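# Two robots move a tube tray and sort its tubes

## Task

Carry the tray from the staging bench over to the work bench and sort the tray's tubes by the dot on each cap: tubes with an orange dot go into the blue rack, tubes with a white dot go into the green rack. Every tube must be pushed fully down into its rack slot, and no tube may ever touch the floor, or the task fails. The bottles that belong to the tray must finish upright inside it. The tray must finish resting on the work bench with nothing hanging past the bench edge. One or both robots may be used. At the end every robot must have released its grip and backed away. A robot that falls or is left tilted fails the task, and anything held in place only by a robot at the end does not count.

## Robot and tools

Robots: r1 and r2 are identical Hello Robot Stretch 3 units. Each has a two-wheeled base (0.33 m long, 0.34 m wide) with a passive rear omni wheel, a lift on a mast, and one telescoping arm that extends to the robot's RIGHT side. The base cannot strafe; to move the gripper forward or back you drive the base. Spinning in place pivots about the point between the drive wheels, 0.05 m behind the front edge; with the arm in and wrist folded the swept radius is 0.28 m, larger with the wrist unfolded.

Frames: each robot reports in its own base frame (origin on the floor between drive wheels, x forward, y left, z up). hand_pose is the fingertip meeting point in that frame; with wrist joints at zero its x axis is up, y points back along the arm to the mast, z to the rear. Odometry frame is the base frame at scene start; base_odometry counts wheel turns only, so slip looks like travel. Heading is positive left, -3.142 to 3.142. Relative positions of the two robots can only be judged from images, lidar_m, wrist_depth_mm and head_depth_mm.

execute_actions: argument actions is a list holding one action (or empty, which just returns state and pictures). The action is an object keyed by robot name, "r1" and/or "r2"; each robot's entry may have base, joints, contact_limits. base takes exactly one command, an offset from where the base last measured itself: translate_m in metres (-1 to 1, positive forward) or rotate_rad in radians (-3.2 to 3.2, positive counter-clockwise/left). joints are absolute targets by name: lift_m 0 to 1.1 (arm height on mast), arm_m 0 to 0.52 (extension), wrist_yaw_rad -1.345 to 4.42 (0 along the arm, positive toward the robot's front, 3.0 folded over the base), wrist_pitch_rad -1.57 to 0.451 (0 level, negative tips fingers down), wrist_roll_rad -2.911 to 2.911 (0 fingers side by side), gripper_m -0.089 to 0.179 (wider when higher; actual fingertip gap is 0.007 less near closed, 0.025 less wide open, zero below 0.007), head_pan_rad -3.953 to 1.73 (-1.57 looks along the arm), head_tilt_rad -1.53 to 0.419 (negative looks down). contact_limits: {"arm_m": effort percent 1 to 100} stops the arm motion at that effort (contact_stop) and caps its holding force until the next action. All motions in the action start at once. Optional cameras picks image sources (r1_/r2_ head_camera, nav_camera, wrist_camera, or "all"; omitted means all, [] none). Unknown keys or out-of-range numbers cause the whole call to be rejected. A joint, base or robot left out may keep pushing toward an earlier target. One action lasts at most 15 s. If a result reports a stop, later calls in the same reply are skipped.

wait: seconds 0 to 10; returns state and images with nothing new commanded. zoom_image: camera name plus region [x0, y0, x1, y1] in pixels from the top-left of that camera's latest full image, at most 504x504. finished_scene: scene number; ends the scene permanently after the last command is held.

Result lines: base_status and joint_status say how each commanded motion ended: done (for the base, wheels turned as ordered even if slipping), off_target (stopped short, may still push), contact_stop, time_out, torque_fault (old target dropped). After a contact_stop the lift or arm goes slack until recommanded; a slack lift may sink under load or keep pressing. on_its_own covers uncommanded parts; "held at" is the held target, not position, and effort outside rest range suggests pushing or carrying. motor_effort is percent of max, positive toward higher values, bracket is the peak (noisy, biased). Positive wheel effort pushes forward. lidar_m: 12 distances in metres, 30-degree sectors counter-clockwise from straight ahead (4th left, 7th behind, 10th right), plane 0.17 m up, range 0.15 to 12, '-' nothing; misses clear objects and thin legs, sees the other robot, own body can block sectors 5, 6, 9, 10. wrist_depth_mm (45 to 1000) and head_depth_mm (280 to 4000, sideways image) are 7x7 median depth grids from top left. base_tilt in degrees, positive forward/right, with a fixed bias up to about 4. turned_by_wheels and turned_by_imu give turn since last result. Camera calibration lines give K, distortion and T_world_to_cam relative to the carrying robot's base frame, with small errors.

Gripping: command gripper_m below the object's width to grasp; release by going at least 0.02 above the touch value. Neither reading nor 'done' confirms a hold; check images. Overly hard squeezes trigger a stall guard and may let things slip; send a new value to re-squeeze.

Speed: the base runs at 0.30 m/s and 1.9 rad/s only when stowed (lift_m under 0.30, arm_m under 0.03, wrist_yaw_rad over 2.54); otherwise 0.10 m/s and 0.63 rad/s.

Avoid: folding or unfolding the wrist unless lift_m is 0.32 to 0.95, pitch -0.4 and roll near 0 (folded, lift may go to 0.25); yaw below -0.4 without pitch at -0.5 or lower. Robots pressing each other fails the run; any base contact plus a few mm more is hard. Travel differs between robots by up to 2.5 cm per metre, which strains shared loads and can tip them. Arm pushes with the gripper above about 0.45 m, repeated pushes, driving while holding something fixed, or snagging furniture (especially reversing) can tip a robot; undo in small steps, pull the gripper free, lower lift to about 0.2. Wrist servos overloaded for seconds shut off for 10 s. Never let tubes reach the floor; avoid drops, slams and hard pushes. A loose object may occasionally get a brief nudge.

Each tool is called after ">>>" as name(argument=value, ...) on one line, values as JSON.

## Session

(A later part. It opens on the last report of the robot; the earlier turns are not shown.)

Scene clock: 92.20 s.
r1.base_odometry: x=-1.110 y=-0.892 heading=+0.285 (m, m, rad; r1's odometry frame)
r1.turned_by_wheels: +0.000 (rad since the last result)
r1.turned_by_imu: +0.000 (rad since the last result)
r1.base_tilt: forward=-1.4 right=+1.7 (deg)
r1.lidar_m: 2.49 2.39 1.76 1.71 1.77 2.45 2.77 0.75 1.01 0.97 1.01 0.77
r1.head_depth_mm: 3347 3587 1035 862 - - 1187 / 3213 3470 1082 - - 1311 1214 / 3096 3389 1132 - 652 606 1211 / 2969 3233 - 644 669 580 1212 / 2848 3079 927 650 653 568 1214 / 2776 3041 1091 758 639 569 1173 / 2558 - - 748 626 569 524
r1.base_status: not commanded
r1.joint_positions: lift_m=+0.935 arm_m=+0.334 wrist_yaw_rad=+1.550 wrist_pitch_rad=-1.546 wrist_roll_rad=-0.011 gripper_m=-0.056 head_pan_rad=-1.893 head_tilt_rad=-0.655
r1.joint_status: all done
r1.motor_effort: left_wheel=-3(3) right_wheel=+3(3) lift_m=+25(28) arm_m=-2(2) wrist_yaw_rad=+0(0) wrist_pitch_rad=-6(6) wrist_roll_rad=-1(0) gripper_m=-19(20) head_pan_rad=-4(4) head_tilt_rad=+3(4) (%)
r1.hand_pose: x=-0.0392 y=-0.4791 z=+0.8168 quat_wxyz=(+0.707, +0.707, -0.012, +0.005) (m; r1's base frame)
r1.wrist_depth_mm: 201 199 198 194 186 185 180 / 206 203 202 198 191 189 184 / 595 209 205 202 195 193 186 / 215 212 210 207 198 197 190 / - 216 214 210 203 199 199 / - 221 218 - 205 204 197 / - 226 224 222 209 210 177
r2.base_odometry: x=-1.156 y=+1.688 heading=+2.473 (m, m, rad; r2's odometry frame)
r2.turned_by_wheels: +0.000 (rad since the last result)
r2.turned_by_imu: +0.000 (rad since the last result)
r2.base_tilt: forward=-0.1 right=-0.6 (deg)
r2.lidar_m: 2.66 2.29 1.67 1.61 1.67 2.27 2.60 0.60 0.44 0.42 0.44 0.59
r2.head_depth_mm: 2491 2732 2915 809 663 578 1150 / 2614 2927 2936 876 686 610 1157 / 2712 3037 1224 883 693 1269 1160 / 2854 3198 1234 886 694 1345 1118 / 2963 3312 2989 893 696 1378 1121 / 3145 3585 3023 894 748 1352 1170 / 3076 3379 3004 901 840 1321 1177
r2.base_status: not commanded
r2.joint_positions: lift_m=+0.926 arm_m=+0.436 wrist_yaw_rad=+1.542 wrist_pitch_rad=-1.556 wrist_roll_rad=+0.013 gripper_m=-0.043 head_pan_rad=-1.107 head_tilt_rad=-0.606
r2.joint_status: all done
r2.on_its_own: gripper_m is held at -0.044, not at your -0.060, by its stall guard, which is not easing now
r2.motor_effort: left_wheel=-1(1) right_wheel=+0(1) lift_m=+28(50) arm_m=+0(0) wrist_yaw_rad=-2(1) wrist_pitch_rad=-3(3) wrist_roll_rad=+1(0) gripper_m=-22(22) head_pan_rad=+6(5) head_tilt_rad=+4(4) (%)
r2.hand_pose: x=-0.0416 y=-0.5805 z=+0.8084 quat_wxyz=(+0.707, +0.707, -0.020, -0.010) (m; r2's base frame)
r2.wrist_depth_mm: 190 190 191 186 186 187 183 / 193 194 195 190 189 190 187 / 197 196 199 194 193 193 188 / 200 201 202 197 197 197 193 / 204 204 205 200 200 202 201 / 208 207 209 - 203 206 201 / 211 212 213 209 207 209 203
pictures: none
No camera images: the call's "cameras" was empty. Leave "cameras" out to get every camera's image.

>>> execute_actions(actions=[{"r1":{"joints":{"lift_m":0.93,"gripper_m":0.04}},"r2":{"joints":{"lift_m":0.921,"gripper_m":0.04}}}], cameras=[])

>>> execute_actions(actions=[{"r1":{"joints":{"lift_m":1.06,"head_pan_rad":-1.5}},"r2":{"joints":{"lift_m":1.06,"head_pan_rad":-1.57}}}], cameras=[])

>>> execute_actions(actions=[{"r1":{"base":{"translate_m":-0.03},"joints":{"arm_m":0.5,"wrist_yaw_rad":1.2,"wrist_pitch_rad":-1.25,"gripper_m":0.065}},"r2":{"base":{"translate_m":0.02},"joints":{"arm_m":0.2,"wrist_yaw_rad":0,"wrist_pitch_rad":-0.9,"gripper_m":0.065}}}], cameras=["r1_wrist_camera","r2_wrist_camera","r2_head_camera","r1_head_camera"])

Scene clock: 94.77 s.
r1.base_odometry: x=-1.110 y=-0.892 heading=+0.285 (m, m, rad; r1's odometry frame)
r1.turned_by_wheels: +0.000 (rad since the last result)
r1.turned_by_imu: +0.000 (rad since the last result)
r1.base_tilt: forward=-1.3 right=+1.7 (deg)
r1.lidar_m: 2.49 2.40 1.76 1.71 1.77 2.45 2.77 0.75 1.01 0.97 1.01 0.77
r1.head_depth_mm: 3399 3574 1032 840 - - 1186 / 3168 3426 1039 - - 1312 1206 / 3075 3384 1105 - 652 606 1211 / 2970 3260 - 647 670 581 1217 / 2839 3086 943 668 654 568 1215 / 2759 2948 1090 766 640 569 1172 / 2567 - - 745 632 570 524
r1.base_status: not commanded
r1.joint_positions: lift_m=+0.930 arm_m=+0.334 wrist_yaw_rad=+1.550 wrist_pitch_rad=-1.549 wrist_roll_rad=-0.011 gripper_m=+0.040 head_pan_rad=-1.893 head_tilt_rad=-0.655
r1.joint_status: all done
r1.motor_effort: left_wheel=-3(3) right_wheel=+2(3) lift_m=+24(24) arm_m=-2(2) wrist_yaw_rad=+0(0) wrist_pitch_rad=-4(6) wrist_roll_rad=+0(1) gripper_m=+1(80) head_pan_rad=-5(3) head_tilt_rad=+4(3) (%)
r1.hand_pose: x=-0.0399 y=-0.4791 z=+0.8119 quat_wxyz=(+0.707, +0.707, -0.011, +0.004) (m; r1's base frame)
r1.wrist_depth_mm: 196 195 193 190 187 186 180 / 201 198 197 194 191 190 184 / 205 202 201 198 194 193 187 / 210 207 205 201 199 197 190 / - 212 210 206 202 201 200 / - 216 213 210 - 206 183 / - 221 219 216 211 210 179
r2.base_odometry: x=-1.156 y=+1.688 heading=+2.474 (m, m, rad; r2's odometry frame)
r2.turned_by_wheels: +0.000 (rad since the last result)
r2.turned_by_imu: -0.001 (rad since the last result)
r2.base_tilt: forward=+0.1 right=-0.7 (deg)
r2.lidar_m: 2.66 2.30 1.67 1.61 1.67 2.28 2.59 0.60 0.44 0.42 0.43 0.59
r2.head_depth_mm: 2473 2750 2863 808 665 577 1152 / 2603 2894 2888 879 687 611 1161 / 2747 3045 1230 882 692 1274 1163 / 2875 3161 1241 886 692 1338 1117 / 2963 3328 2982 894 696 1376 1117 / 3102 3542 2966 899 746 1342 1173 / 3081 3313 3060 901 838 1323 1177
r2.base_status: not commanded
r2.joint_positions: lift_m=+0.921 arm_m=+0.436 wrist_yaw_rad=+1.542 wrist_pitch_rad=-1.561 wrist_roll_rad=+0.013 gripper_m=+0.040 head_pan_rad=-1.107 head_tilt_rad=-0.606
r2.joint_status: all done
r2.motor_effort: left_wheel=-1(1) right_wheel=+0(1) lift_m=+25(28) arm_m=+0(0) wrist_yaw_rad=-2(2) wrist_pitch_rad=-2(3) wrist_roll_rad=+1(1) gripper_m=+1(93) head_pan_rad=+4(5) head_tilt_rad=+4(4) (%)
r2.hand_pose: x=-0.0429 y=-0.5804 z=+0.8036 quat_wxyz=(+0.707, +0.707, -0.018, -0.012) (m; r2's base frame)
r2.wrist_depth_mm: 186 186 187 187 187 188 185 / 189 189 190 190 190 192 187 / 192 193 194 194 194 195 190 / 196 197 198 198 198 198 195 / 199 200 201 200 201 202 203 / 203 204 205 204 205 207 202 / 207 208 211 208 209 211 204
pictures: none
No camera images: the call's "cameras" was empty. Leave "cameras" out to get every camera's image.

Scene clock: 96.87 s.
r1.base_odometry: x=-1.110 y=-0.892 heading=+0.285 (m, m, rad; r1's odometry frame)
r1.turned_by_wheels: +0.000 (rad since the last result)
r1.turned_by_imu: +0.000 (rad since the last result)
r1.base_tilt: forward=-1.5 right=+1.7 (deg)
r1.lidar_m: 2.50 2.39 1.76 1.71 1.77 2.45 2.76 0.75 1.00 0.97 1.01 0.77
r1.head_depth_mm: 2752 3061 1037 625 647 564 1209 / 2733 3041 957 762 647 567 1214 / - - 955 762 650 567 1210 / 2738 2938 830 785 651 566 1209 / 2777 3093 1005 788 654 568 1216 / 2738 3131 1048 818 672 569 1221 / 2741 3090 1048 821 673 570 1219
r1.base_status: not commanded
r1.joint_positions: lift_m=+1.060 arm_m=+0.334 wrist_yaw_rad=+1.550 wrist_pitch_rad=-1.549 wrist_roll_rad=-0.011 gripper_m=+0.040 head_pan_rad=-1.507 head_tilt_rad=-0.655
r1.joint_status: all done
r1.motor_effort: left_wheel=-3(3) right_wheel=+2(2) lift_m=+26(27) arm_m=-2(2) wrist_yaw_rad=-1(0) wrist_pitch_rad=-4(4) wrist_roll_rad=-1(1) gripper_m=+1(0) head_pan_rad=+3(29) head_tilt_rad=+3(4) (%)
r1.hand_pose: x=-0.0400 y=-0.4791 z=+0.9418 quat_wxyz=(+0.707, +0.707, -0.010, +0.004) (m; r1's base frame)
r1.wrist_depth_mm: - - 316 314 284 282 302 / - - 322 317 313 292 256 / - - 331 329 323 290 244 / - 342 336 331 328 319 242 / - - 342 339 337 301 328 / - - 351 346 - 309 309 / - - 360 356 225 285 315
r2.base_odometry: x=-1.156 y=+1.688 heading=+2.474 (m, m, rad; r2's odometry frame)
r2.turned_by_wheels: +0.000 (rad since the last result)
r2.turned_by_imu: -0.001 (rad since the last result)
r2.base_tilt: forward=+0.0 right=-0.7 (deg)
r2.lidar_m: 2.67 2.30 1.68 1.61 1.67 2.28 2.60 0.60 0.44 0.42 0.44 0.59
r2.head_depth_mm: - 2926 2848 874 685 1274 1150 / 2679 2914 2931 698 687 1263 1155 / - - 1166 815 689 1271 1162 / 1188 2842 1095 839 694 1272 1165 / 2569 2866 2096 850 698 617 1165 / 2579 2898 3014 895 698 621 1175 / 2560 2878 3031 867 705 623 1165
r2.base_status: not commanded
r2.joint_positions: lift_m=+1.059 arm_m=+0.436 wrist_yaw_rad=+1.542 wrist_pitch_rad=-1.561 wrist_roll_rad=+0.013 gripper_m=+0.040 head_pan_rad=-1.563 head_tilt_rad=-0.606
r2.joint_status: all done
r2.motor_effort: left_wheel=-1(1) right_wheel=-1(0) lift_m=+48(50) arm_m=+0(0) wrist_yaw_rad=-1(2) wrist_pitch_rad=-2(2) wrist_roll_rad=+1(1) gripper_m=+0(0) head_pan_rad=-5(40) head_tilt_rad=+4(4) (%)
r2.hand_pose: x=-0.0429 y=-0.5804 z=+0.9417 quat_wxyz=(+0.707, +0.707, -0.018, -0.012) (m; r2's base frame)
r2.wrist_depth_mm: - 319 320 320 305 287 268 / - 323 325 324 326 304 316 / - 330 332 329 332 305 303 / - 335 338 338 338 310 278 / - 341 343 345 344 315 349 / - 351 351 348 352 292 233 / - 359 360 358 216 301 295
pictures: none
No camera images: the call's "cameras" was empty. Leave "cameras" out to get every camera's image.

Scene clock: 99.83 s.
r1.base_odometry: x=-1.139 y=-0.901 heading=+0.285 (m, m, rad; r1's odometry frame)
r1.turned_by_wheels: +0.000 (rad since the last result)
r1.turned_by_imu: +0.000 (rad since the last result)
r1.base_tilt: forward=-1.3 right=+1.6 (deg)
r1.lidar_m: 2.52 2.40 1.77 1.70 1.77 2.44 2.74 0.73 1.00 0.97 1.01 0.80
r1.head_depth_mm: 2780 3058 1038 808 651 566 1207 / 2735 3081 997 612 645 565 1211 / - 3094 960 770 648 567 1209 / 2686 3077 933 786 651 569 1215 / 2727 3130 881 787 654 568 1213 / 2763 3121 1050 820 654 568 1211 / 2774 3111 1051 819 673 570 1218
r1.base_status: done
r1.joint_positions: lift_m=+1.060 arm_m=+0.500 wrist_yaw_rad=+1.201 wrist_pitch_rad=-1.256 wrist_roll_rad=-0.011 gripper_m=+0.065 head_pan_rad=-1.507 head_tilt_rad=-0.655
r1.joint_status: all done
r1.motor_effort: left_wheel=-3(8) right_wheel=+2(4) lift_m=+25(26) arm_m=+4(3) wrist_yaw_rad=-1(1) wrist_pitch_rad=+4(4) wrist_roll_rad=+0(1) gripper_m=+0(78) head_pan_rad=+3(3) head_tilt_rad=+4(3) (%)
r1.hand_pose: x=+0.0310 y=-0.6651 z=+0.9474 quat_wxyz=(+0.708, +0.666, -0.233, -0.016) (m; r1's base frame)
r1.wrist_depth_mm: 391 390 385 384 376 376 375 / 381 381 375 370 364 212 364 / 370 370 368 350 309 206 349 / 358 356 345 290 341 292 344 / 351 334 341 281 337 330 332 / 340 325 - 328 308 326 305 / 330 319 321 294 268 315 298
r2.base_odometry: x=-1.172 y=+1.701 heading=+2.473 (m, m, rad; r2's odometry frame)
r2.turned_by_wheels: +0.000 (rad since the last result)
r2.turned_by_imu: -0.001 (rad since the last result)
r2.base_tilt: forward=+0.0 right=-0.6 (deg)
r2.lidar_m: 2.64 2.30 1.68 1.61 1.67 2.27 2.62 0.60 0.44 0.42 0.43 0.59
r2.head_depth_mm: - 2869 1149 876 685 1263 1155 / - - 1095 699 687 1272 1160 / 609 - - 816 692 1273 1169 / 605 2796 917 837 692 1273 1160 / 2550 2843 2996 858 697 618 1169 / 2569 2850 3008 899 700 621 1168 / 2573 2862 3009 866 703 624 1173
r2.base_status: done
r2.joint_positions: lift_m=+1.059 arm_m=+0.200 wrist_yaw_rad=+0.003 wrist_pitch_rad=-0.912 wrist_roll_rad=+0.013 gripper_m=+0.065 head_pan_rad=-1.563 head_tilt_rad=-0.606
r2.joint_status: all done
r2.motor_effort: left_wheel=-1(2) right_wheel=+0(4) lift_m=+48(48) arm_m=-4(6) wrist_yaw_rad=-3(4) wrist_pitch_rad=+3(3) wrist_roll_rad=+1(1) gripper_m=+1(88) head_pan_rad=-3(4) head_tilt_rad=+4(4) (%)
r2.hand_pose: x=-0.0212 y=-0.4830 z=+0.9808 quat_wxyz=(+0.631, +0.310, -0.638, -0.313) (m; r2's base frame)
r2.wrist_depth_mm: 603 608 579 558 553 608 601 / 523 540 526 474 430 537 537 / 461 489 474 474 459 295 484 / 446 444 430 440 404 388 443 / 409 407 392 383 375 396 410 / 379 375 384 377 - 377 377 / 352 351 344 352 346 351 351
pictures: r1_head_camera (sideways: a quarter turn clockwise sets it upright), r1_wrist_camera, r2_head_camera (sideways: a quarter turn clockwise sets it upright), r2_wrist_camera
camera_calibration (this result's frames):
r1_head_camera: T_world_to_cam=[[0.0193319, 0.633159, -0.77378, 1.02372], [0.999778, -0.00571602, 0.020301, -0.0308236], [0.00843079, -0.774001, -0.633129, 0.784986], [0, 0, 0, 1]] pos_world=[0.00440827, -0.0407718, 1.28976]
r1_wrist_camera: T_world_to_cam=[[-0.342712, -0.939367, -0.011761, -0.597358], [-0.924657, 0.339505, -0.17247, 0.456692], [0.166006, -0.0482327, -0.984945, 1.05859], [0, 0, 0, 1]] pos_world=[0.0418307, -0.665129, 1.11439]
r2_head_camera: T_world_to_cam=[[0.0152847, 0.618469, -0.78566, 1.04684], [0.999866, -0.0140912, 0.00835943, -0.0207707], [-0.00590088, -0.785683, -0.618602, 0.761989], [0, 0, 0, 1]] pos_world=[0.0092636, -0.0490509, 1.294]
r2_wrist_camera: T_world_to_cam=[[-0.998424, 0.0524112, -0.0200821, 0.0271474], [0.0555123, 0.869316, -0.491129, 0.939789], [-0.00828304, -0.49147, -0.870855, 0.774065], [0, 0, 0, 1]] pos_world=[-0.0186536, -0.437967, 1.1362]
Images, in order (width x height): r1_head_camera 896x504, r1_wrist_camera 644x364, r2_head_camera 896x504, r2_wrist_camera 644x364.

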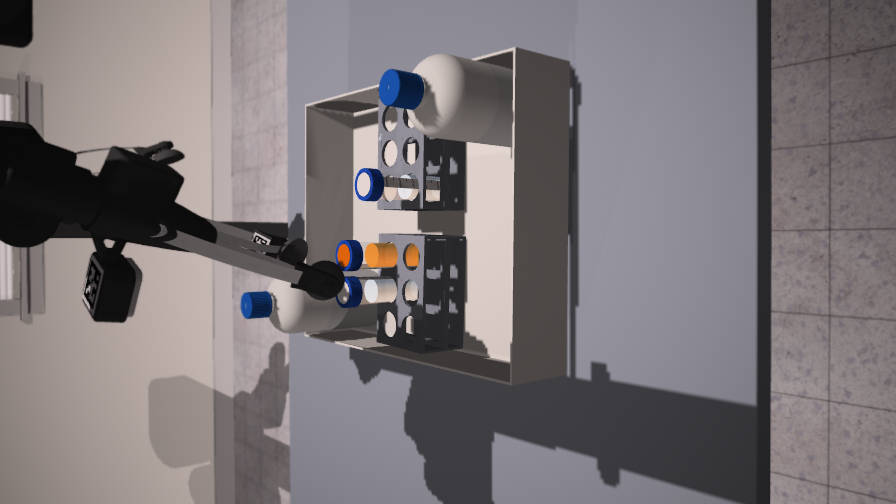

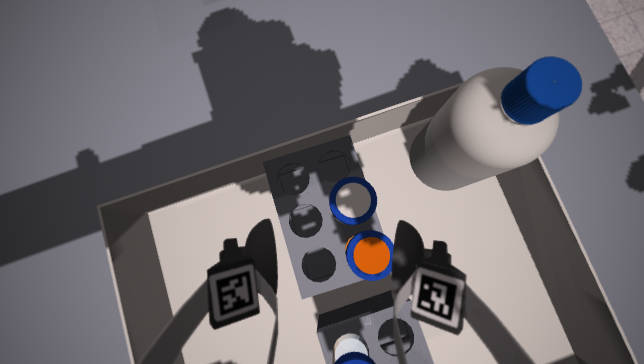

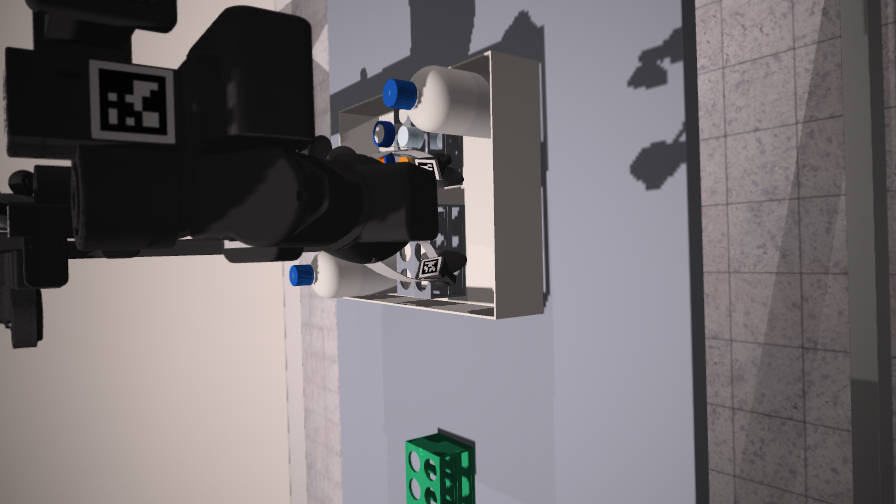

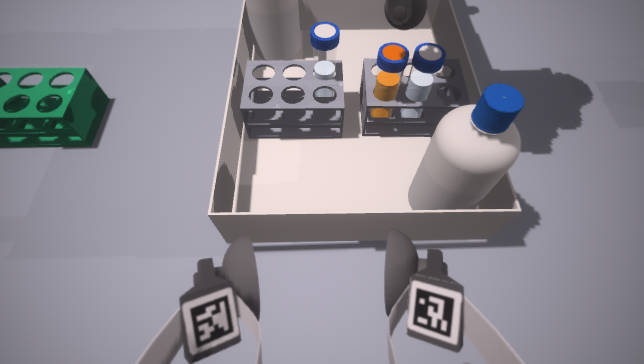

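>>> execute_actions(actions=[{"r1":{"base":{"translate_m":-0.037},"joints":{"arm_m":0.516,"wrist_pitch_rad":-1.15,"lift_m":1.02}}}], cameras=["r1_wrist_camera","r2_wrist_camera","r1_head_camera"])

Scene clock: 101.50 s.
r1.base_odometry: x=-1.175 y=-0.911 heading=+0.285 (m, m, rad; r1's odometry frame)
r1.turned_by_wheels: +0.000 (rad since the last result)
r1.turned_by_imu: +0.000 (rad since the last result)
r1.base_tilt: forward=-1.5 right=+1.7 (deg)
r1.lidar_m: 2.56 2.40 1.76 1.71 1.77 2.45 2.70 0.70 1.01 0.97 1.01 0.83
r1.head_depth_mm: - 3076 1035 811 667 565 1207 / 2810 3065 1038 631 646 565 1209 / - 3087 959 762 646 566 1209 / 2636 3085 949 785 648 568 1214 / 2758 3075 836 786 651 568 1216 / 2754 3099 1047 779 655 569 1216 / 2788 3102 1052 821 673 570 1220
r1.base_status: done
r1.joint_positions: lift_m=+1.020 arm_m=+0.516 wrist_yaw_rad=+1.201 wrist_pitch_rad=-1.159 wrist_roll_rad=-0.011 gripper_m=+0.065 head_pan_rad=-1.507 head_tilt_rad=-0.655
r1.joint_status: all done
r1.motor_effort: left_wheel=-3(8) right_wheel=+2(4) lift_m=+20(23) arm_m=+4(6) wrist_yaw_rad=-1(1) wrist_pitch_rad=+5(5) wrist_roll_rad=+0(1) gripper_m=+0(0) head_pan_rad=+3(3) head_tilt_rad=+3(3) (%)
r1.hand_pose: x=+0.0536 y=-0.6898 z=+0.9144 quat_wxyz=(+0.709, +0.654, -0.265, +0.018) (m; r1's base frame)
r1.wrist_depth_mm: 383 383 375 372 371 364 - / 368 360 359 357 288 169 349 / 344 346 340 288 225 186 332 / 333 294 293 260 306 282 315 / 276 311 308 246 307 299 302 / 254 297 - 288 294 290 265 / 245 285 284 250 277 280 250
r2.base_odometry: x=-1.172 y=+1.701 heading=+2.473 (m, m, rad; r2's odometry frame)
r2.turned_by_wheels: +0.000 (rad since the last result)
r2.turned_by_imu: +0.000 (rad since the last result)
r2.base_tilt: forward=-0.1 right=-0.6 (deg)
r2.lidar_m: 2.64 2.30 1.67 1.61 1.67 2.28 2.62 0.60 0.43 0.42 0.43 0.59
r2.head_depth_mm: - 2824 1144 877 686 1263 1156 / - - 1126 698 688 1274 1154 / 2515 - - 818 689 1272 1170 / 1117 718 916 837 694 1283 1162 / 1180 2866 3016 861 696 618 1169 / 2566 2847 3012 899 701 622 1176 / 2549 2853 3034 865 702 623 1165
r2.base_status: not commanded
r2.joint_positions: lift_m=+1.059 arm_m=+0.200 wrist_yaw_rad=+0.003 wrist_pitch_rad=-0.912 wrist_roll_rad=+0.013 gripper_m=+0.065 head_pan_rad=-1.563 head_tilt_rad=-0.606
r2.joint_status: not commanded
r2.motor_effort: left_wheel=-1(2) right_wheel=+0(0) lift_m=+48(48) arm_m=-4(4) wrist_yaw_rad=-3(3) wrist_pitch_rad=+3(3) wrist_roll_rad=+1(1) gripper_m=+1(1) head_pan_rad=-4(5) head_tilt_rad=+3(3) (%)
r2.hand_pose: x=-0.0212 y=-0.4830 z=+0.9808 quat_wxyz=(+0.631, +0.310, -0.638, -0.313) (m; r2's base frame)
r2.wrist_depth_mm: 606 604 581 558 496 596 605 / 526 541 529 471 415 538 543 / 461 483 478 474 458 296 487 / 442 444 431 439 403 389 445 / 408 405 394 382 375 396 405 / 375 375 381 378 - 375 378 / 350 351 346 352 343 351 350
pictures: r1_head_camera (sideways: a quarter turn clockwise sets it upright), r1_wrist_camera, r2_wrist_camera
camera_calibration (this result's frames):
r1_head_camera: T_world_to_cam=[[0.0193322, 0.633156, -0.773783, 1.02372], [0.999778, -0.00571606, 0.0203012, -0.030824], [0.00843085, -0.774003, -0.633126, 0.784982], [0, 0, 0, 1]] pos_world=[0.00440827, -0.0407719, 1.28976]
r1_wrist_camera: T_world_to_cam=[[-0.341658, -0.939774, -0.0097793, -0.615396], [-0.904665, 0.331678, -0.267526, 0.560707], [0.254658, -0.0825554, -0.963501, 0.973144], [0, 0, 0, 1]] pos_world=[0.0491787, -0.683969, 1.08161]
r2_wrist_camera: T_world_to_cam=[[-0.998424, 0.0524113, -0.0200819, 0.0271473], [0.0555123, 0.869316, -0.491129, 0.939789], [-0.00828317, -0.49147, -0.870855, 0.774065], [0, 0, 0, 1]] pos_world=[-0.0186536, -0.437967, 1.1362]
Images, in order (width x height): r1_head_camera 896x504, r1_wrist_camera 644x364, r2_wrist_camera 644x364.

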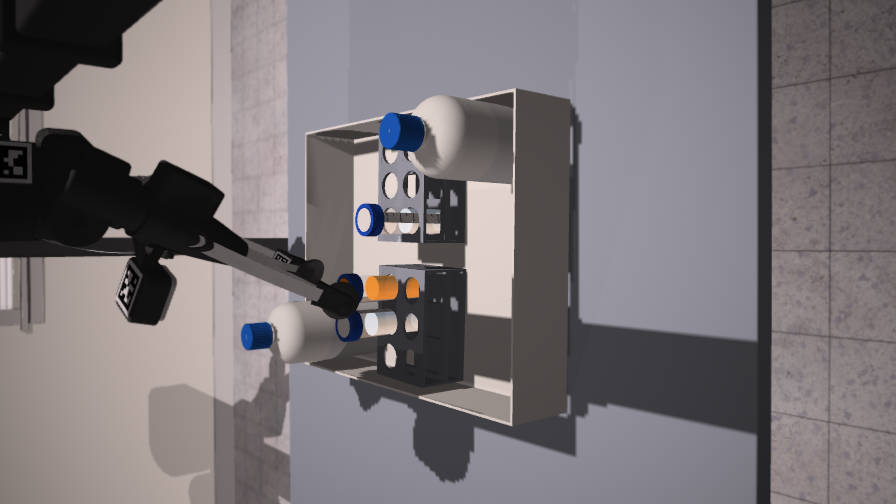

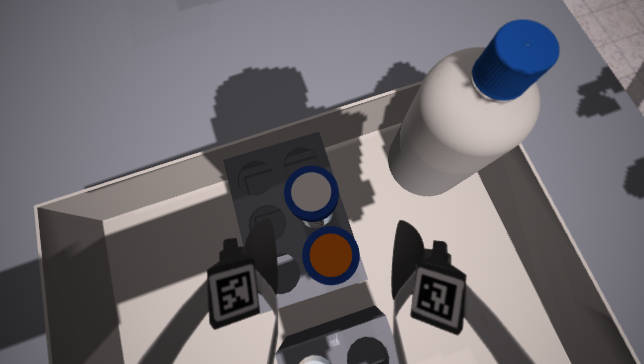

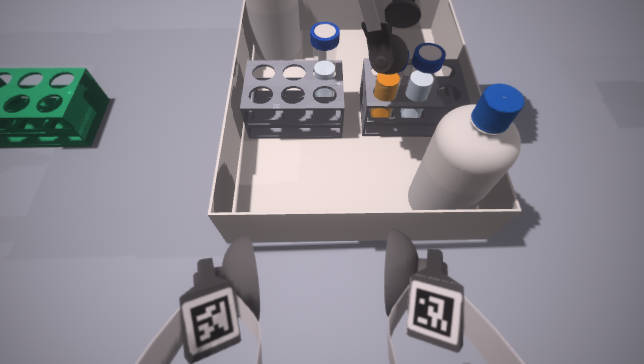

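>>> execute_actions(actions=[{"r1":{"joints":{"lift_m":0.984,"arm_m":0.514}}}], cameras=["r1_wrist_camera"])

>>> execute_actions(actions=[{"r1":{"joints":{"gripper_m":0.0}}}], cameras=["r1_wrist_camera","r2_wrist_camera"])

>>> execute_actions(actions=[{"r1":{"joints":{"lift_m":1.095}}}], cameras=["r1_wrist_camera","r1_head_camera"])

Scene clock: 102.97 s.
r1.base_odometry: x=-1.175 y=-0.911 heading=+0.285 (m, m, rad; r1's odometry frame)
r1.turned_by_wheels: +0.000 (rad since the last result)
r1.turned_by_imu: +0.000 (rad since the last result)
r1.base_tilt: forward=-1.6 right=+1.7 (deg)
r1.lidar_m: 2.56 2.40 1.76 1.71 1.78 2.45 2.70 0.69 1.00 0.97 1.01 0.83
r1.head_depth_mm: 2659 - 1037 809 665 565 1212 / - 3047 1037 632 644 567 1212 / - 3083 957 762 645 567 1214 / 2625 3011 947 786 649 569 1213 / 2758 3083 840 788 651 569 1211 / 2741 3119 1047 778 656 568 1217 / 2741 3094 1050 821 672 570 1218
r1.base_status: not commanded
r1.joint_positions: lift_m=+0.984 arm_m=+0.514 wrist_yaw_rad=+1.201 wrist_pitch_rad=-1.159 wrist_roll_rad=-0.011 gripper_m=+0.065 head_pan_rad=-1.507 head_tilt_rad=-0.655
r1.joint_status: all done
r1.motor_effort: left_wheel=-3(3) right_wheel=+2(2) lift_m=+20(20) arm_m=-3(5) wrist_yaw_rad=-1(1) wrist_pitch_rad=+5(5) wrist_roll_rad=+0(0) gripper_m=+0(0) head_pan_rad=+3(3) head_tilt_rad=+3(3) (%)
r1.hand_pose: x=+0.0537 y=-0.6887 z=+0.8785 quat_wxyz=(+0.709, +0.654, -0.265, +0.019) (m; r1's base frame)
r1.wrist_depth_mm: 340 338 334 333 328 151 132 / 325 321 319 312 237 149 301 / 307 304 234 262 228 168 290 / 244 261 258 161 277 268 277 / 258 276 273 154 268 266 224 / 242 265 - 203 261 257 222 / 227 254 252 232 244 248 235
r2.base_odometry: x=-1.172 y=+1.701 heading=+2.473 (m, m, rad; r2's odometry frame)
r2.turned_by_wheels: +0.000 (rad since the last result)
r2.turned_by_imu: +0.000 (rad since the last result)
r2.base_tilt: forward=+0.0 right=-0.8 (deg)
r2.lidar_m: 2.64 2.30 1.68 1.61 1.67 2.27 2.62 0.60 0.44 0.42 0.43 0.59
r2.head_depth_mm: - 2869 1149 873 683 1257 1160 / - - 1124 700 691 1276 1161 / 2524 - - 817 688 1273 1161 / 1205 639 919 832 696 1275 1168 / 1209 2884 2947 858 696 619 1164 / 2554 2885 3034 897 698 621 1167 / 2570 2888 3022 868 704 624 1177
r2.base_status: not commanded
r2.joint_positions: lift_m=+1.059 arm_m=+0.200 wrist_yaw_rad=+0.003 wrist_pitch_rad=-0.912 wrist_roll_rad=+0.013 gripper_m=+0.065 head_pan_rad=-1.563 head_tilt_rad=-0.606
r2.joint_status: not commanded
r2.motor_effort: left_wheel=-1(1) right_wheel=+0(0) lift_m=+48(48) arm_m=-4(4) wrist_yaw_rad=-3(3) wrist_pitch_rad=+4(3) wrist_roll_rad=+1(1) gripper_m=+0(0) head_pan_rad=-6(4) head_tilt_rad=+4(3) (%)
r2.hand_pose: x=-0.0212 y=-0.4830 z=+0.9808 quat_wxyz=(+0.631, +0.310, -0.638, -0.313) (m; r2's base frame)
r2.wrist_depth_mm: 605 605 575 515 496 604 598 / 521 537 523 473 414 531 537 / 463 487 472 476 458 295 488 / 444 446 433 440 404 388 442 / 405 407 396 382 373 395 408 / 378 378 381 377 - 378 378 / 348 352 345 351 346 352 350
pictures: r1_wrist_camera
camera_calibration (this result's frames):
r1_wrist_camera: T_world_to_cam=[[-0.341654, -0.939775, -0.00977195, -0.614665], [-0.904579, 0.331644, -0.267861, 0.551048], [0.25497, -0.0826764, -0.963408, 0.938383], [0, 0, 0, 1]] pos_world=[0.0492038, -0.682816, 1.04564]
Images, in order (width x height): r1_wrist_camera 644x364.

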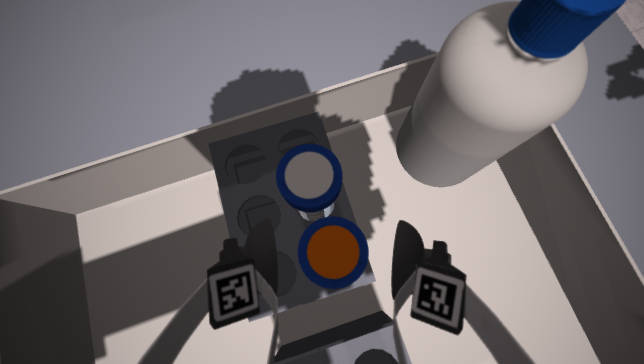

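Scene clock: 104.10 s.
r1.base_odometry: x=-1.175 y=-0.911 heading=+0.285 (m, m, rad; r1's odometry frame)
r1.turned_by_wheels: +0.000 (rad since the last result)
r1.turned_by_imu: +0.000 (rad since the last result)
r1.base_tilt: forward=-1.4 right=+1.7 (deg)
r1.lidar_m: 2.56 2.40 1.77 1.70 1.78 2.45 2.70 0.69 1.01 0.97 1.01 0.83
r1.head_depth_mm: 2661 - 1034 814 665 565 1200 / - 3054 1035 630 645 565 1210 / - 3066 958 766 645 567 1213 / 2655 3006 955 787 648 567 1210 / 2751 3059 836 789 651 568 1211 / 2740 3098 1049 779 654 569 1216 / 2732 3121 1048 820 673 569 1215
r1.base_status: not commanded
r1.joint_positions: lift_m=+0.984 arm_m=+0.514 wrist_yaw_rad=+1.201 wrist_pitch_rad=-1.159 wrist_roll_rad=-0.011 gripper_m=+0.001 head_pan_rad=-1.507 head_tilt_rad=-0.655
r1.joint_status: all done
r1.motor_effort: left_wheel=-3(3) right_wheel=+2(2) lift_m=+20(20) arm_m=-3(3) wrist_yaw_rad=-1(1) wrist_pitch_rad=+5(5) wrist_roll_rad=-1(1) gripper_m=-12(86) head_pan_rad=+3(3) head_tilt_rad=+3(4) (%)
r1.hand_pose: x=+0.0537 y=-0.6887 z=+0.8785 quat_wxyz=(+0.709, +0.654, -0.265, +0.019) (m; r1's base frame)
r1.wrist_depth_mm: 338 338 335 329 327 151 132 / 322 321 318 314 236 148 300 / 308 305 234 263 229 168 292 / 246 264 260 160 277 269 278 / 256 276 271 151 271 266 224 / 241 263 264 174 - 255 223 / 226 254 250 234 245 246 235
r2.base_odometry: x=-1.172 y=+1.701 heading=+2.473 (m, m, rad; r2's odometry frame)
r2.turned_by_wheels: +0.000 (rad since the last result)
r2.turned_by_imu: +0.000 (rad since the last result)
r2.base_tilt: forward=+0.0 right=-0.8 (deg)
r2.lidar_m: 2.64 2.30 1.68 1.61 1.67 2.28 2.62 0.60 0.44 0.42 0.43 0.59
r2.head_depth_mm: - 2834 1150 872 685 1258 1149 / - - 1122 698 687 1271 1156 / 2562 - - 817 691 1279 1168 / 1206 638 914 832 693 1283 1167 / 1204 2890 2967 861 695 620 1171 / 2552 2824 3018 906 700 621 1174 / 2558 2857 3030 862 704 623 1177
r2.base_status: not commanded
r2.joint_positions: lift_m=+1.059 arm_m=+0.200 wrist_yaw_rad=+0.003 wrist_pitch_rad=-0.912 wrist_roll_rad=+0.013 gripper_m=+0.065 head_pan_rad=-1.563 head_tilt_rad=-0.606
r2.joint_status: not commanded
r2.motor_effort: left_wheel=-1(1) right_wheel=+0(0) lift_m=+48(48) arm_m=-3(4) wrist_yaw_rad=-3(3) wrist_pitch_rad=+3(3) wrist_roll_rad=+1(1) gripper_m=+1(1) head_pan_rad=-5(5) head_tilt_rad=+4(3) (%)
r2.hand_pose: x=-0.0212 y=-0.4830 z=+0.9808 quat_wxyz=(+0.631, +0.310, -0.638, -0.313) (m; r2's base frame)
r2.wrist_depth_mm: 605 605 581 527 500 607 608 / 527 539 526 474 415 541 539 / 459 489 471 473 457 294 483 / 438 441 431 440 403 388 441 / 409 408 395 381 374 395 409 / 377 377 383 373 - 377 377 / 351 349 345 352 347 352 351
pictures: r1_wrist_camera, r2_wrist_camera
camera_calibration (this result's frames):
r1_wrist_camera: T_world_to_cam=[[-0.341653, -0.939775, -0.00977202, -0.614665], [-0.904579, 0.331643, -0.267861, 0.551047], [0.25497, -0.0826761, -0.963408, 0.938383], [0, 0, 0, 1]] pos_world=[0.0492038, -0.682816, 1.04564]
r2_wrist_camera: T_world_to_cam=[[-0.998424, 0.0524113, -0.020082, 0.0271474], [0.0555124, 0.869316, -0.491129, 0.939789], [-0.00828314, -0.49147, -0.870855, 0.774065], [0, 0, 0, 1]] pos_world=[-0.0186536, -0.437967, 1.1362]
Images, in order (width x height): r1_wrist_camera 644x364, r2_wrist_camera 644x364.

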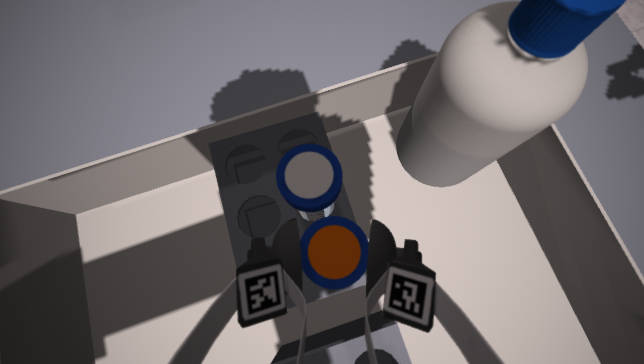

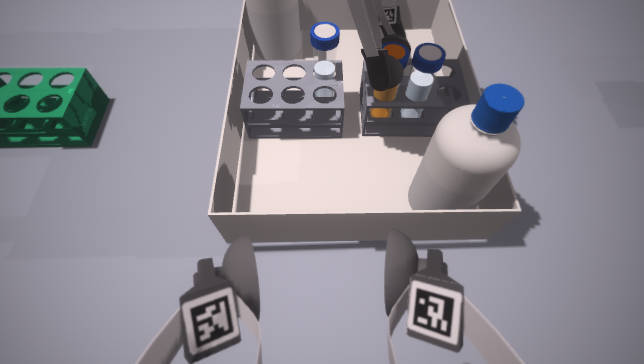

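Scene clock: 105.93 s.
r1.base_odometry: x=-1.175 y=-0.911 heading=+0.285 (m, m, rad; r1's odometry frame)
r1.turned_by_wheels: +0.000 (rad since the last result)
r1.turned_by_imu: +0.000 (rad since the last result)
r1.base_tilt: forward=-1.4 right=+1.7 (deg)
r1.lidar_m: 2.56 2.40 1.77 1.71 1.78 2.44 2.70 0.69 1.01 0.97 1.01 0.83
r1.head_depth_mm: 2736 3035 1036 812 667 565 1212 / 2754 3081 1033 631 645 566 1206 / 2713 3079 956 762 646 566 1215 / 2644 3027 951 788 649 568 1220 / 2790 3083 830 788 652 569 1213 / 2751 3097 1050 779 654 568 1214 / 2752 3073 1049 820 674 570 1210
r1.base_status: not commanded
r1.joint_positions: lift_m=+1.095 arm_m=+0.514 wrist_yaw_rad=+1.201 wrist_pitch_rad=-1.159 wrist_roll_rad=-0.011 gripper_m=+0.001 head_pan_rad=-1.507 head_tilt_rad=-0.655
r1.joint_status: all done
r1.motor_effort: left_wheel=-3(3) right_wheel=+2(2) lift_m=+26(28) arm_m=-3(3) wrist_yaw_rad=-1(1) wrist_pitch_rad=+5(5) wrist_roll_rad=-1(1) gripper_m=-12(12) head_pan_rad=+3(2) head_tilt_rad=+4(4) (%)
r1.hand_pose: x=+0.0537 y=-0.6887 z=+0.9891 quat_wxyz=(+0.709, +0.654, -0.265, +0.019) (m; r1's base frame)
r1.wrist_depth_mm: 468 475 467 460 460 461 - / 451 448 443 441 444 436 - / 430 428 425 416 269 403 - / 415 403 387 387 309 388 390 / 391 380 381 151 383 371 373 / 377 366 370 228 - 358 361 / 363 345 352 300 343 339 346
r2.base_odometry: x=-1.172 y=+1.701 heading=+2.473 (m, m, rad; r2's odometry frame)
r2.turned_by_wheels: +0.000 (rad since the last result)
r2.turned_by_imu: +0.000 (rad since the last result)
r2.base_tilt: forward=+0.0 right=-0.8 (deg)
r2.lidar_m: 2.64 2.30 1.68 1.61 1.67 2.28 2.61 0.60 0.44 0.42 0.43 0.59
r2.head_depth_mm: - 2828 1149 875 684 1257 1154 / - - 1125 699 687 1262 1161 / 2507 - - 817 691 1264 1159 / 568 1484 918 833 696 1278 1163 / 2557 2860 2977 856 695 619 1163 / 2573 2870 3007 898 699 622 1173 / 2549 2844 3062 869 703 625 1173
r2.base_status: not commanded
r2.joint_positions: lift_m=+1.059 arm_m=+0.200 wrist_yaw_rad=+0.003 wrist_pitch_rad=-0.912 wrist_roll_rad=+0.013 gripper_m=+0.065 head_pan_rad=-1.563 head_tilt_rad=-0.606
r2.joint_status: not commanded
r2.motor_effort: left_wheel=-1(1) right_wheel=+0(0) lift_m=+48(48) arm_m=-3(3) wrist_yaw_rad=-3(3) wrist_pitch_rad=+3(3) wrist_roll_rad=+1(1) gripper_m=+0(1) head_pan_rad=-4(4) head_tilt_rad=+3(4) (%)
r2.hand_pose: x=-0.0212 y=-0.4830 z=+0.9808 quat_wxyz=(+0.631, +0.310, -0.638, -0.313) (m; r2's base frame)
r2.wrist_depth_mm: 602 598 580 556 497 611 604 / 519 539 528 472 448 537 539 / 458 485 475 473 461 295 485 / 442 446 435 444 404 388 445 / 407 408 396 379 373 399 407 / 378 376 382 377 - 378 379 / 351 349 347 350 346 351 352
pictures: r1_head_camera (sideways: a quarter turn clockwise sets it upright), r1_wrist_camera
camera_calibration (this result's frames):
r1_head_camera: T_world_to_cam=[[0.0193321, 0.633156, -0.773783, 1.02372], [0.999778, -0.00571594, 0.0203012, -0.030824], [0.00843094, -0.774003, -0.633126, 0.784983], [0, 0, 0, 1]] pos_world=[0.00440828, -0.0407719, 1.28976]
r1_wrist_camera: T_world_to_cam=[[-0.341653, -0.939775, -0.00977198, -0.613584], [-0.904579, 0.331643, -0.267861, 0.580676], [0.25497, -0.0826761, -0.963408, 1.04495], [0, 0, 0, 1]] pos_world=[0.0492038, -0.682816, 1.15626]
Images, in order (width x height): r1_head_camera 896x504, r1_wrist_camera 644x364.

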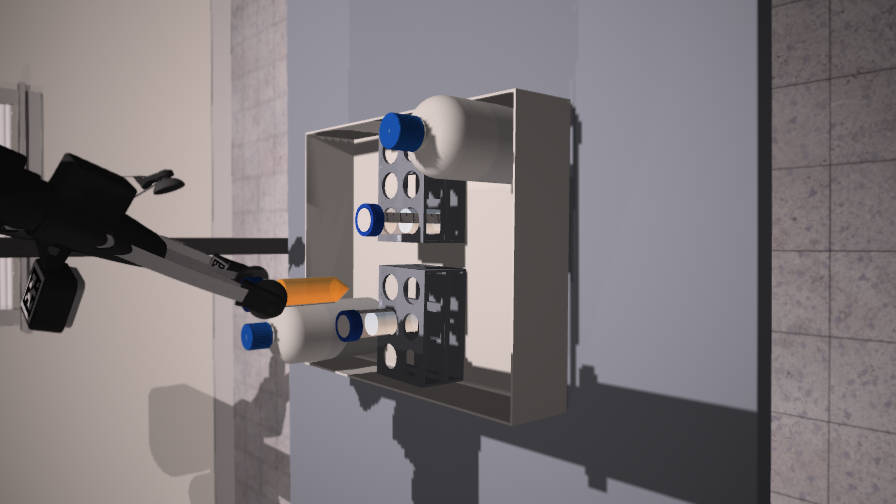

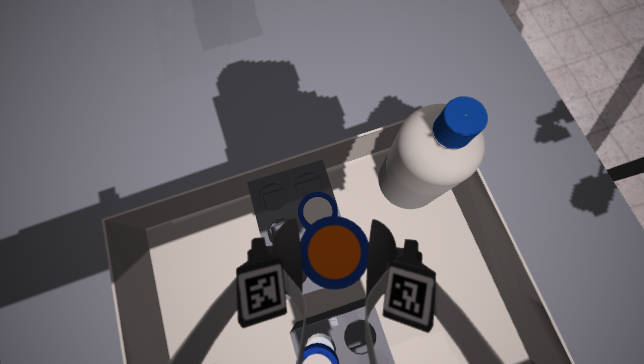

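>>> execute_actions(actions=[{"r1":{"joints":{"arm_m":0.47}}}], cameras=[])

>>> execute_actions(actions=[{"r1":{"base":{"translate_m":0.2}},"r2":{"base":{"translate_m":-0.012},"joints":{"lift_m":1.0,"arm_m":0.25}}}], cameras=[])

>>> execute_actions(actions=[{"r1":{"base":{"translate_m":0.33},"joints":{"lift_m":1.07}},"r2":{"joints":{"arm_m":0.47}}}], cameras=["r1_wrist_camera","r2_wrist_camera","r2_head_camera","r1_head_camera"])

Scene clock: 107.80 s.
r1.base_odometry: x=-1.175 y=-0.911 heading=+0.285 (m, m, rad; r1's odometry frame)
r1.turned_by_wheels: +0.000 (rad since the last result)
r1.turned_by_imu: +0.000 (rad since the last result)
r1.base_tilt: forward=-1.4 right=+1.7 (deg)
r1.lidar_m: 2.56 2.40 1.77 1.70 1.77 2.45 2.70 0.69 1.00 0.97 1.01 0.83
r1.head_depth_mm: 2775 3037 1032 811 664 566 1208 / 2713 3081 1035 631 646 566 1213 / - 3093 960 763 647 567 1210 / 2632 3075 952 786 648 569 1210 / 2732 3080 825 788 652 569 1212 / 2762 3102 1050 778 655 569 1214 / 2748 3092 1049 821 673 570 1214
r1.base_status: not commanded
r1.joint_positions: lift_m=+1.095 arm_m=+0.470 wrist_yaw_rad=+1.201 wrist_pitch_rad=-1.159 wrist_roll_rad=-0.011 gripper_m=+0.001 head_pan_rad=-1.507 head_tilt_rad=-0.655
r1.joint_status: all done
r1.motor_effort: left_wheel=-3(3) right_wheel=+2(2) lift_m=+26(26) arm_m=-4(5) wrist_yaw_rad=-1(1) wrist_pitch_rad=+5(5) wrist_roll_rad=+0(1) gripper_m=-12(12) head_pan_rad=+3(3) head_tilt_rad=+3(3) (%)
r1.hand_pose: x=+0.0537 y=-0.6447 z=+0.9891 quat_wxyz=(+0.709, +0.654, -0.265, +0.019) (m; r1's base frame)
r1.wrist_depth_mm: 473 468 465 467 456 453 - / 454 448 447 439 434 432 - / 431 428 427 420 365 261 408 / 411 404 396 343 386 359 387 / 401 385 382 151 380 372 372 / 376 370 367 225 - 362 357 / 370 357 351 347 294 346 336
r2.base_odometry: x=-1.172 y=+1.701 heading=+2.473 (m, m, rad; r2's odometry frame)
r2.turned_by_wheels: +0.000 (rad since the last result)
r2.turned_by_imu: +0.000 (rad since the last result)
r2.base_tilt: forward=-0.1 right=-0.7 (deg)
r2.lidar_m: 2.64 2.29 1.67 1.61 1.67 2.28 2.62 0.60 0.44 0.42 0.43 0.59
r2.head_depth_mm: - 2843 1147 875 686 1261 1159 / - - 1122 699 687 1269 1154 / 2498 - - 815 693 1277 1162 / 606 1483 919 835 694 1282 1164 / 2570 2904 2957 860 698 620 1165 / 2552 2884 3001 896 701 620 1170 / 2583 2841 3016 864 702 624 1174
r2.base_status: not commanded
r2.joint_positions: lift_m=+1.059 arm_m=+0.200 wrist_yaw_rad=+0.003 wrist_pitch_rad=-0.912 wrist_roll_rad=+0.013 gripper_m=+0.065 head_pan_rad=-1.563 head_tilt_rad=-0.606
r2.joint_status: not commanded
r2.motor_effort: left_wheel=+0(1) right_wheel=+0(0) lift_m=+48(48) arm_m=-4(5) wrist_yaw_rad=-3(3) wrist_pitch_rad=+3(3) wrist_roll_rad=+1(1) gripper_m=+1(0) head_pan_rad=-4(4) head_tilt_rad=+4(3) (%)
r2.hand_pose: x=-0.0212 y=-0.4830 z=+0.9808 quat_wxyz=(+0.631, +0.310, -0.638, -0.313) (m; r2's base frame)
r2.wrist_depth_mm: 607 605 571 556 557 609 599 / 517 539 528 475 451 536 543 / 463 491 472 474 465 296 489 / 443 443 435 438 403 389 444 / 406 407 395 381 374 396 408 / 377 375 383 376 - 377 377 / 349 350 346 350 343 349 349
pictures: none
No camera images: the call's "cameras" was empty. Leave "cameras" out to get every camera's image.

Scene clock: 111.23 s.
r1.base_odometry: x=-0.983 y=-0.855 heading=+0.285 (m, m, rad; r1's odometry frame)
r1.turned_by_wheels: +0.000 (rad since the last result)
r1.turned_by_imu: -0.001 (rad since the last result)
r1.base_tilt: forward=-1.4 right=+1.6 (deg)
r1.lidar_m: 2.36 2.40 1.76 1.70 1.77 2.44 2.90 0.88 1.01 0.97 1.02 0.65
r1.head_depth_mm: 2666 3069 954 772 650 564 1209 / 2658 3058 955 786 650 566 1210 / - 3021 855 783 650 567 1214 / 2684 3072 1002 816 668 567 1214 / 2743 3073 1006 816 671 568 1213 / 2744 3082 1044 819 671 568 1208 / 2793 3099 1051 820 673 570 1217
r1.base_status: done
r1.joint_positions: lift_m=+1.095 arm_m=+0.470 wrist_yaw_rad=+1.201 wrist_pitch_rad=-1.159 wrist_roll_rad=-0.011 gripper_m=+0.001 head_pan_rad=-1.507 head_tilt_rad=-0.655
r1.joint_status: not commanded
r1.motor_effort: left_wheel=-2(3) right_wheel=+2(7) lift_m=+27(26) arm_m=-3(3) wrist_yaw_rad=-1(1) wrist_pitch_rad=+5(5) wrist_roll_rad=-1(1) gripper_m=-12(12) head_pan_rad=+4(3) head_tilt_rad=+3(3) (%)
r1.hand_pose: x=+0.0537 y=-0.6447 z=+0.9891 quat_wxyz=(+0.709, +0.654, -0.265, +0.019) (m; r1's base frame)
r1.wrist_depth_mm: 471 475 460 458 457 451 - / 452 451 446 442 434 434 - / 430 426 424 418 415 414 410 / 414 406 408 403 400 394 391 / 393 394 390 150 383 377 372 / 382 375 375 254 - 341 356 / 365 361 354 356 299 289 223
r2.base_odometry: x=-1.162 y=+1.693 heading=+2.473 (m, m, rad; r2's odometry frame)
r2.turned_by_wheels: +0.000 (rad since the last result)
r2.turned_by_imu: -0.001 (rad since the last result)
r2.base_tilt: forward=+0.2 right=-0.9 (deg)
r2.lidar_m: 2.66 2.31 1.67 1.61 1.67 2.27 2.60 0.60 0.44 0.42 0.43 0.59
r2.head_depth_mm: 665 681 1067 874 688 1267 1152 / 679 - - 695 686 1269 1160 / 2533 2740 - 816 693 1275 1160 / 2566 2840 976 822 694 1280 1162 / 2550 2841 3018 865 697 620 1159 / 2580 2848 3009 900 700 621 1169 / 2559 2869 3072 868 703 622 1172
r2.base_status: done
r2.joint_positions: lift_m=+1.001 arm_m=+0.250 wrist_yaw_rad=+0.003 wrist_pitch_rad=-0.911 wrist_roll_rad=+0.013 gripper_m=+0.065 head_pan_rad=-1.563 head_tilt_rad=-0.606
r2.joint_status: all done
r2.motor_effort: left_wheel=-1(3) right_wheel=+0(3) lift_m=+20(44) arm_m=+2(3) wrist_yaw_rad=-2(2) wrist_pitch_rad=+3(3) wrist_roll_rad=+1(0) gripper_m=+0(1) head_pan_rad=-4(4) head_tilt_rad=+3(2) (%)
r2.hand_pose: x=-0.0212 y=-0.5326 z=+0.9220 quat_wxyz=(+0.631, +0.310, -0.638, -0.313) (m; r2's base frame)
r2.wrist_depth_mm: 510 510 459 484 497 496 510 / 438 456 377 381 363 365 454 / 403 413 389 396 392 219 405 / 372 377 362 371 364 224 373 / 343 340 342 341 314 281 344 / 320 317 311 311 - 317 319 / 295 296 292 296 293 296 295
pictures: none
No camera images: the call's "cameras" was empty. Leave "cameras" out to get every camera's image.

Scene clock: 115.97 s.
r1.base_odometry: x=-0.666 y=-0.762 heading=+0.285 (m, m, rad; r1's odometry frame)
r1.turned_by_wheels: +0.000 (rad since the last result)
r1.turned_by_imu: -0.001 (rad since the last result)
r1.base_tilt: forward=-1.4 right=+1.7 (deg)
r1.lidar_m: 2.04 2.40 1.77 1.70 1.76 2.43 3.21 1.19 1.01 0.97 0.40 2.23
r1.head_depth_mm: 2741 3018 1039 812 666 565 1207 / 2740 3070 1038 812 667 566 1208 / - 3097 1037 813 668 567 1210 / 2713 3080 1001 792 670 567 1217 / 2718 3110 1006 774 671 568 1212 / 2758 3119 1049 793 671 569 1214 / 2767 3140 2608 822 672 570 754
r1.base_status: done
r1.joint_positions: lift_m=+1.070 arm_m=+0.470 wrist_yaw_rad=+1.201 wrist_pitch_rad=-1.159 wrist_roll_rad=-0.011 gripper_m=+0.001 head_pan_rad=-1.507 head_tilt_rad=-0.655
r1.joint_status: all done
r1.motor_effort: left_wheel=-2(4) right_wheel=+2(7) lift_m=+20(23) arm_m=-3(3) wrist_yaw_rad=-1(1) wrist_pitch_rad=+5(5) wrist_roll_rad=+0(1) gripper_m=-12(12) head_pan_rad=+3(3) head_tilt_rad=+3(3) (%)
r1.hand_pose: x=+0.0537 y=-0.6447 z=+0.9645 quat_wxyz=(+0.709, +0.654, -0.265, +0.019) (m; r1's base frame)
r1.wrist_depth_mm: - - - - - 426 - / - - - 415 414 402 408 / - 397 399 393 390 387 384 / 386 382 379 317 375 371 367 / 371 367 363 151 355 358 348 / 352 351 349 216 - 338 336 / 340 335 331 331 326 328 324
r2.base_odometry: x=-1.162 y=+1.693 heading=+2.473 (m, m, rad; r2's odometry frame)
r2.turned_by_wheels: +0.000 (rad since the last result)
r2.turned_by_imu: -0.001 (rad since the last result)
r2.base_tilt: forward=-0.1 right=-0.7 (deg)
r2.lidar_m: 2.66 2.29 1.68 1.61 1.67 2.28 2.61 0.60 0.44 0.42 0.44 0.59
r2.head_depth_mm: 2564 - 1148 877 686 1267 1157 / 2564 2991 2928 696 689 1272 1156 / 2566 - 2954 838 690 1276 1155 / 2568 2851 1005 833 693 1279 1176 / 2565 2850 3047 865 698 619 1172 / 2583 2868 3002 901 698 621 1169 / 2578 2838 3055 865 704 622 1174
r2.base_status: not commanded
r2.joint_positions: lift_m=+1.001 arm_m=+0.470 wrist_yaw_rad=+0.002 wrist_pitch_rad=-0.911 wrist_roll_rad=+0.013 gripper_m=+0.065 head_pan_rad=-1.563 head_tilt_rad=-0.606
r2.joint_status: all done
r2.motor_effort: left_wheel=-1(1) right_wheel=+0(1) lift_m=+20(20) arm_m=+1(2) wrist_yaw_rad=-2(2) wrist_pitch_rad=+3(3) wrist_roll_rad=+1(1) gripper_m=+0(0) head_pan_rad=-4(3) head_tilt_rad=+4(3) (%)
r2.hand_pose: x=-0.0213 y=-0.7526 z=+0.9220 quat_wxyz=(+0.631, +0.310, -0.638, -0.313) (m; r2's base frame)
r2.wrist_depth_mm: - - 484 - - 995 507 / 456 456 248 455 453 453 454 / 409 408 276 390 389 386 411 / 374 370 338 371 369 344 372 / 344 343 306 217 342 302 340 / 317 312 281 258 - 198 308 / 296 291 283 285 285 240 245
pictures: r1_head_camera (sideways: a quarter turn clockwise sets it upright), r1_wrist_camera, r2_head_camera (sideways: a quarter turn clockwise sets it upright), r2_wrist_camera
camera_calibration (this result's frames):
r1_head_camera: T_world_to_cam=[[0.0193318, 0.633154, -0.773784, 1.02372], [0.999778, -0.00571518, 0.0203014, -0.0308242], [0.0084316, -0.774005, -0.633124, 0.78498], [0, 0, 0, 1]] pos_world=[0.00440831, -0.0407719, 1.28976]
r1_wrist_camera: T_world_to_cam=[[-0.341653, -0.939775, -0.00977198, -0.572473], [-0.904579, 0.331643, -0.267861, 0.559486], [0.25497, -0.082676, -0.963408, 1.02486], [0, 0, 0, 1]] pos_world=[0.0492038, -0.638814, 1.13163]
r2_head_camera: T_world_to_cam=[[0.0153687, 0.618461, -0.785665, 1.04685], [0.999864, -0.0142269, 0.00835961, -0.0207709], [-0.00600752, -0.785687, -0.618595, 0.761981], [0, 0, 0, 1]] pos_world=[0.00925694, -0.0490514, 1.294]
r2_wrist_camera: T_world_to_cam=[[-0.998373, 0.0533395, -0.0201355, 0.0407143], [0.0563383, 0.868786, -0.491972, 1.14566], [-0.00874813, -0.492307, -0.870378, 0.589269], [0, 0, 0, 1]] pos_world=[-0.0187415, -0.707405, 1.07734]
Images, in order (width x height): r1_head_camera 896x504, r1_wrist_camera 644x364, r2_head_camera 896x504, r2_wrist_camera 644x364.

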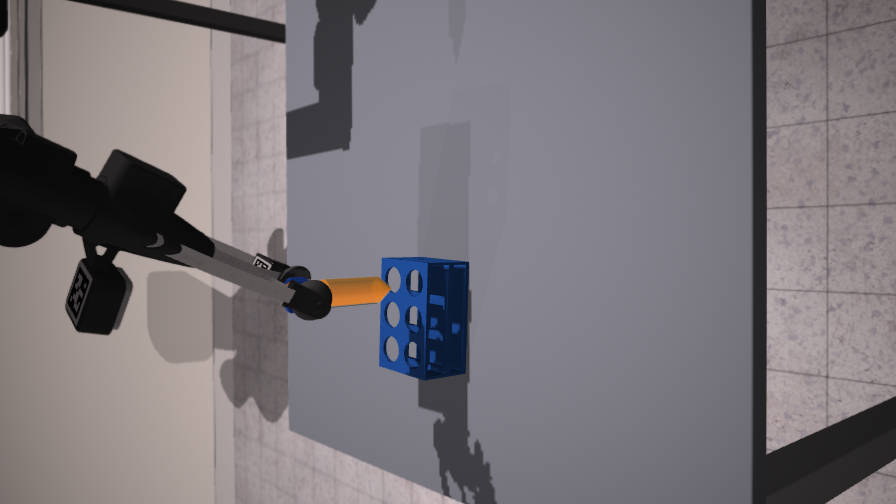

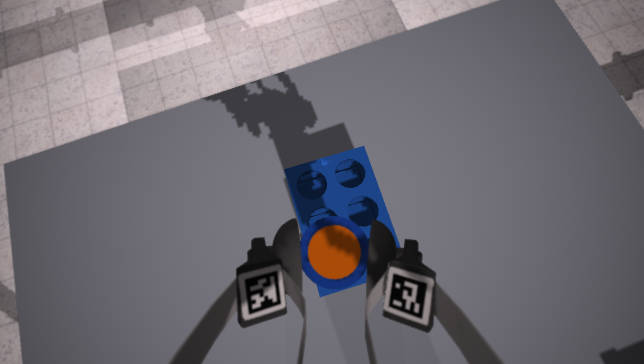

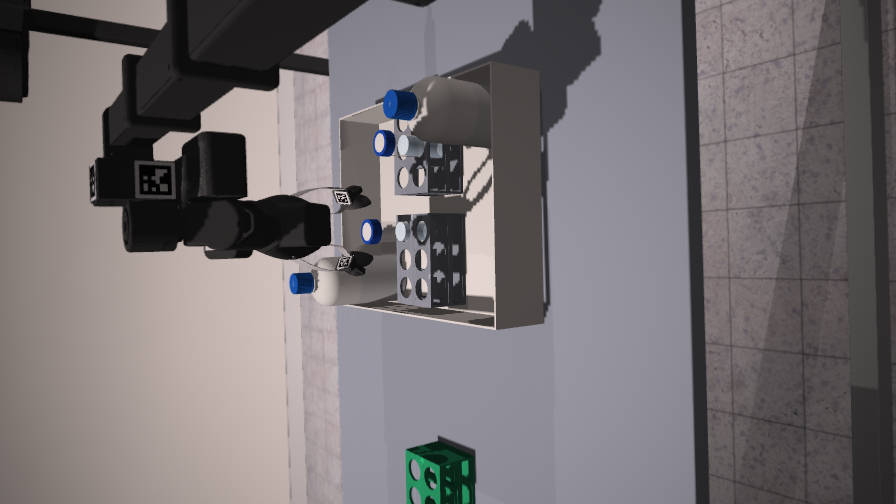

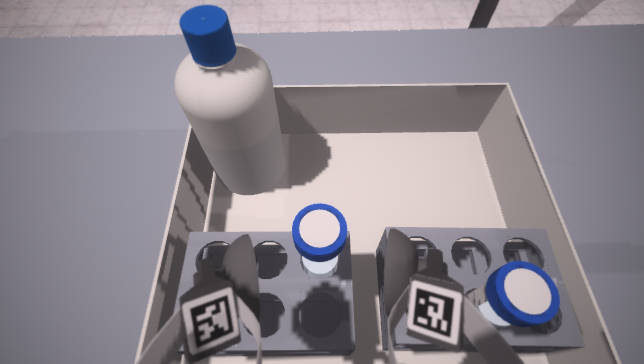

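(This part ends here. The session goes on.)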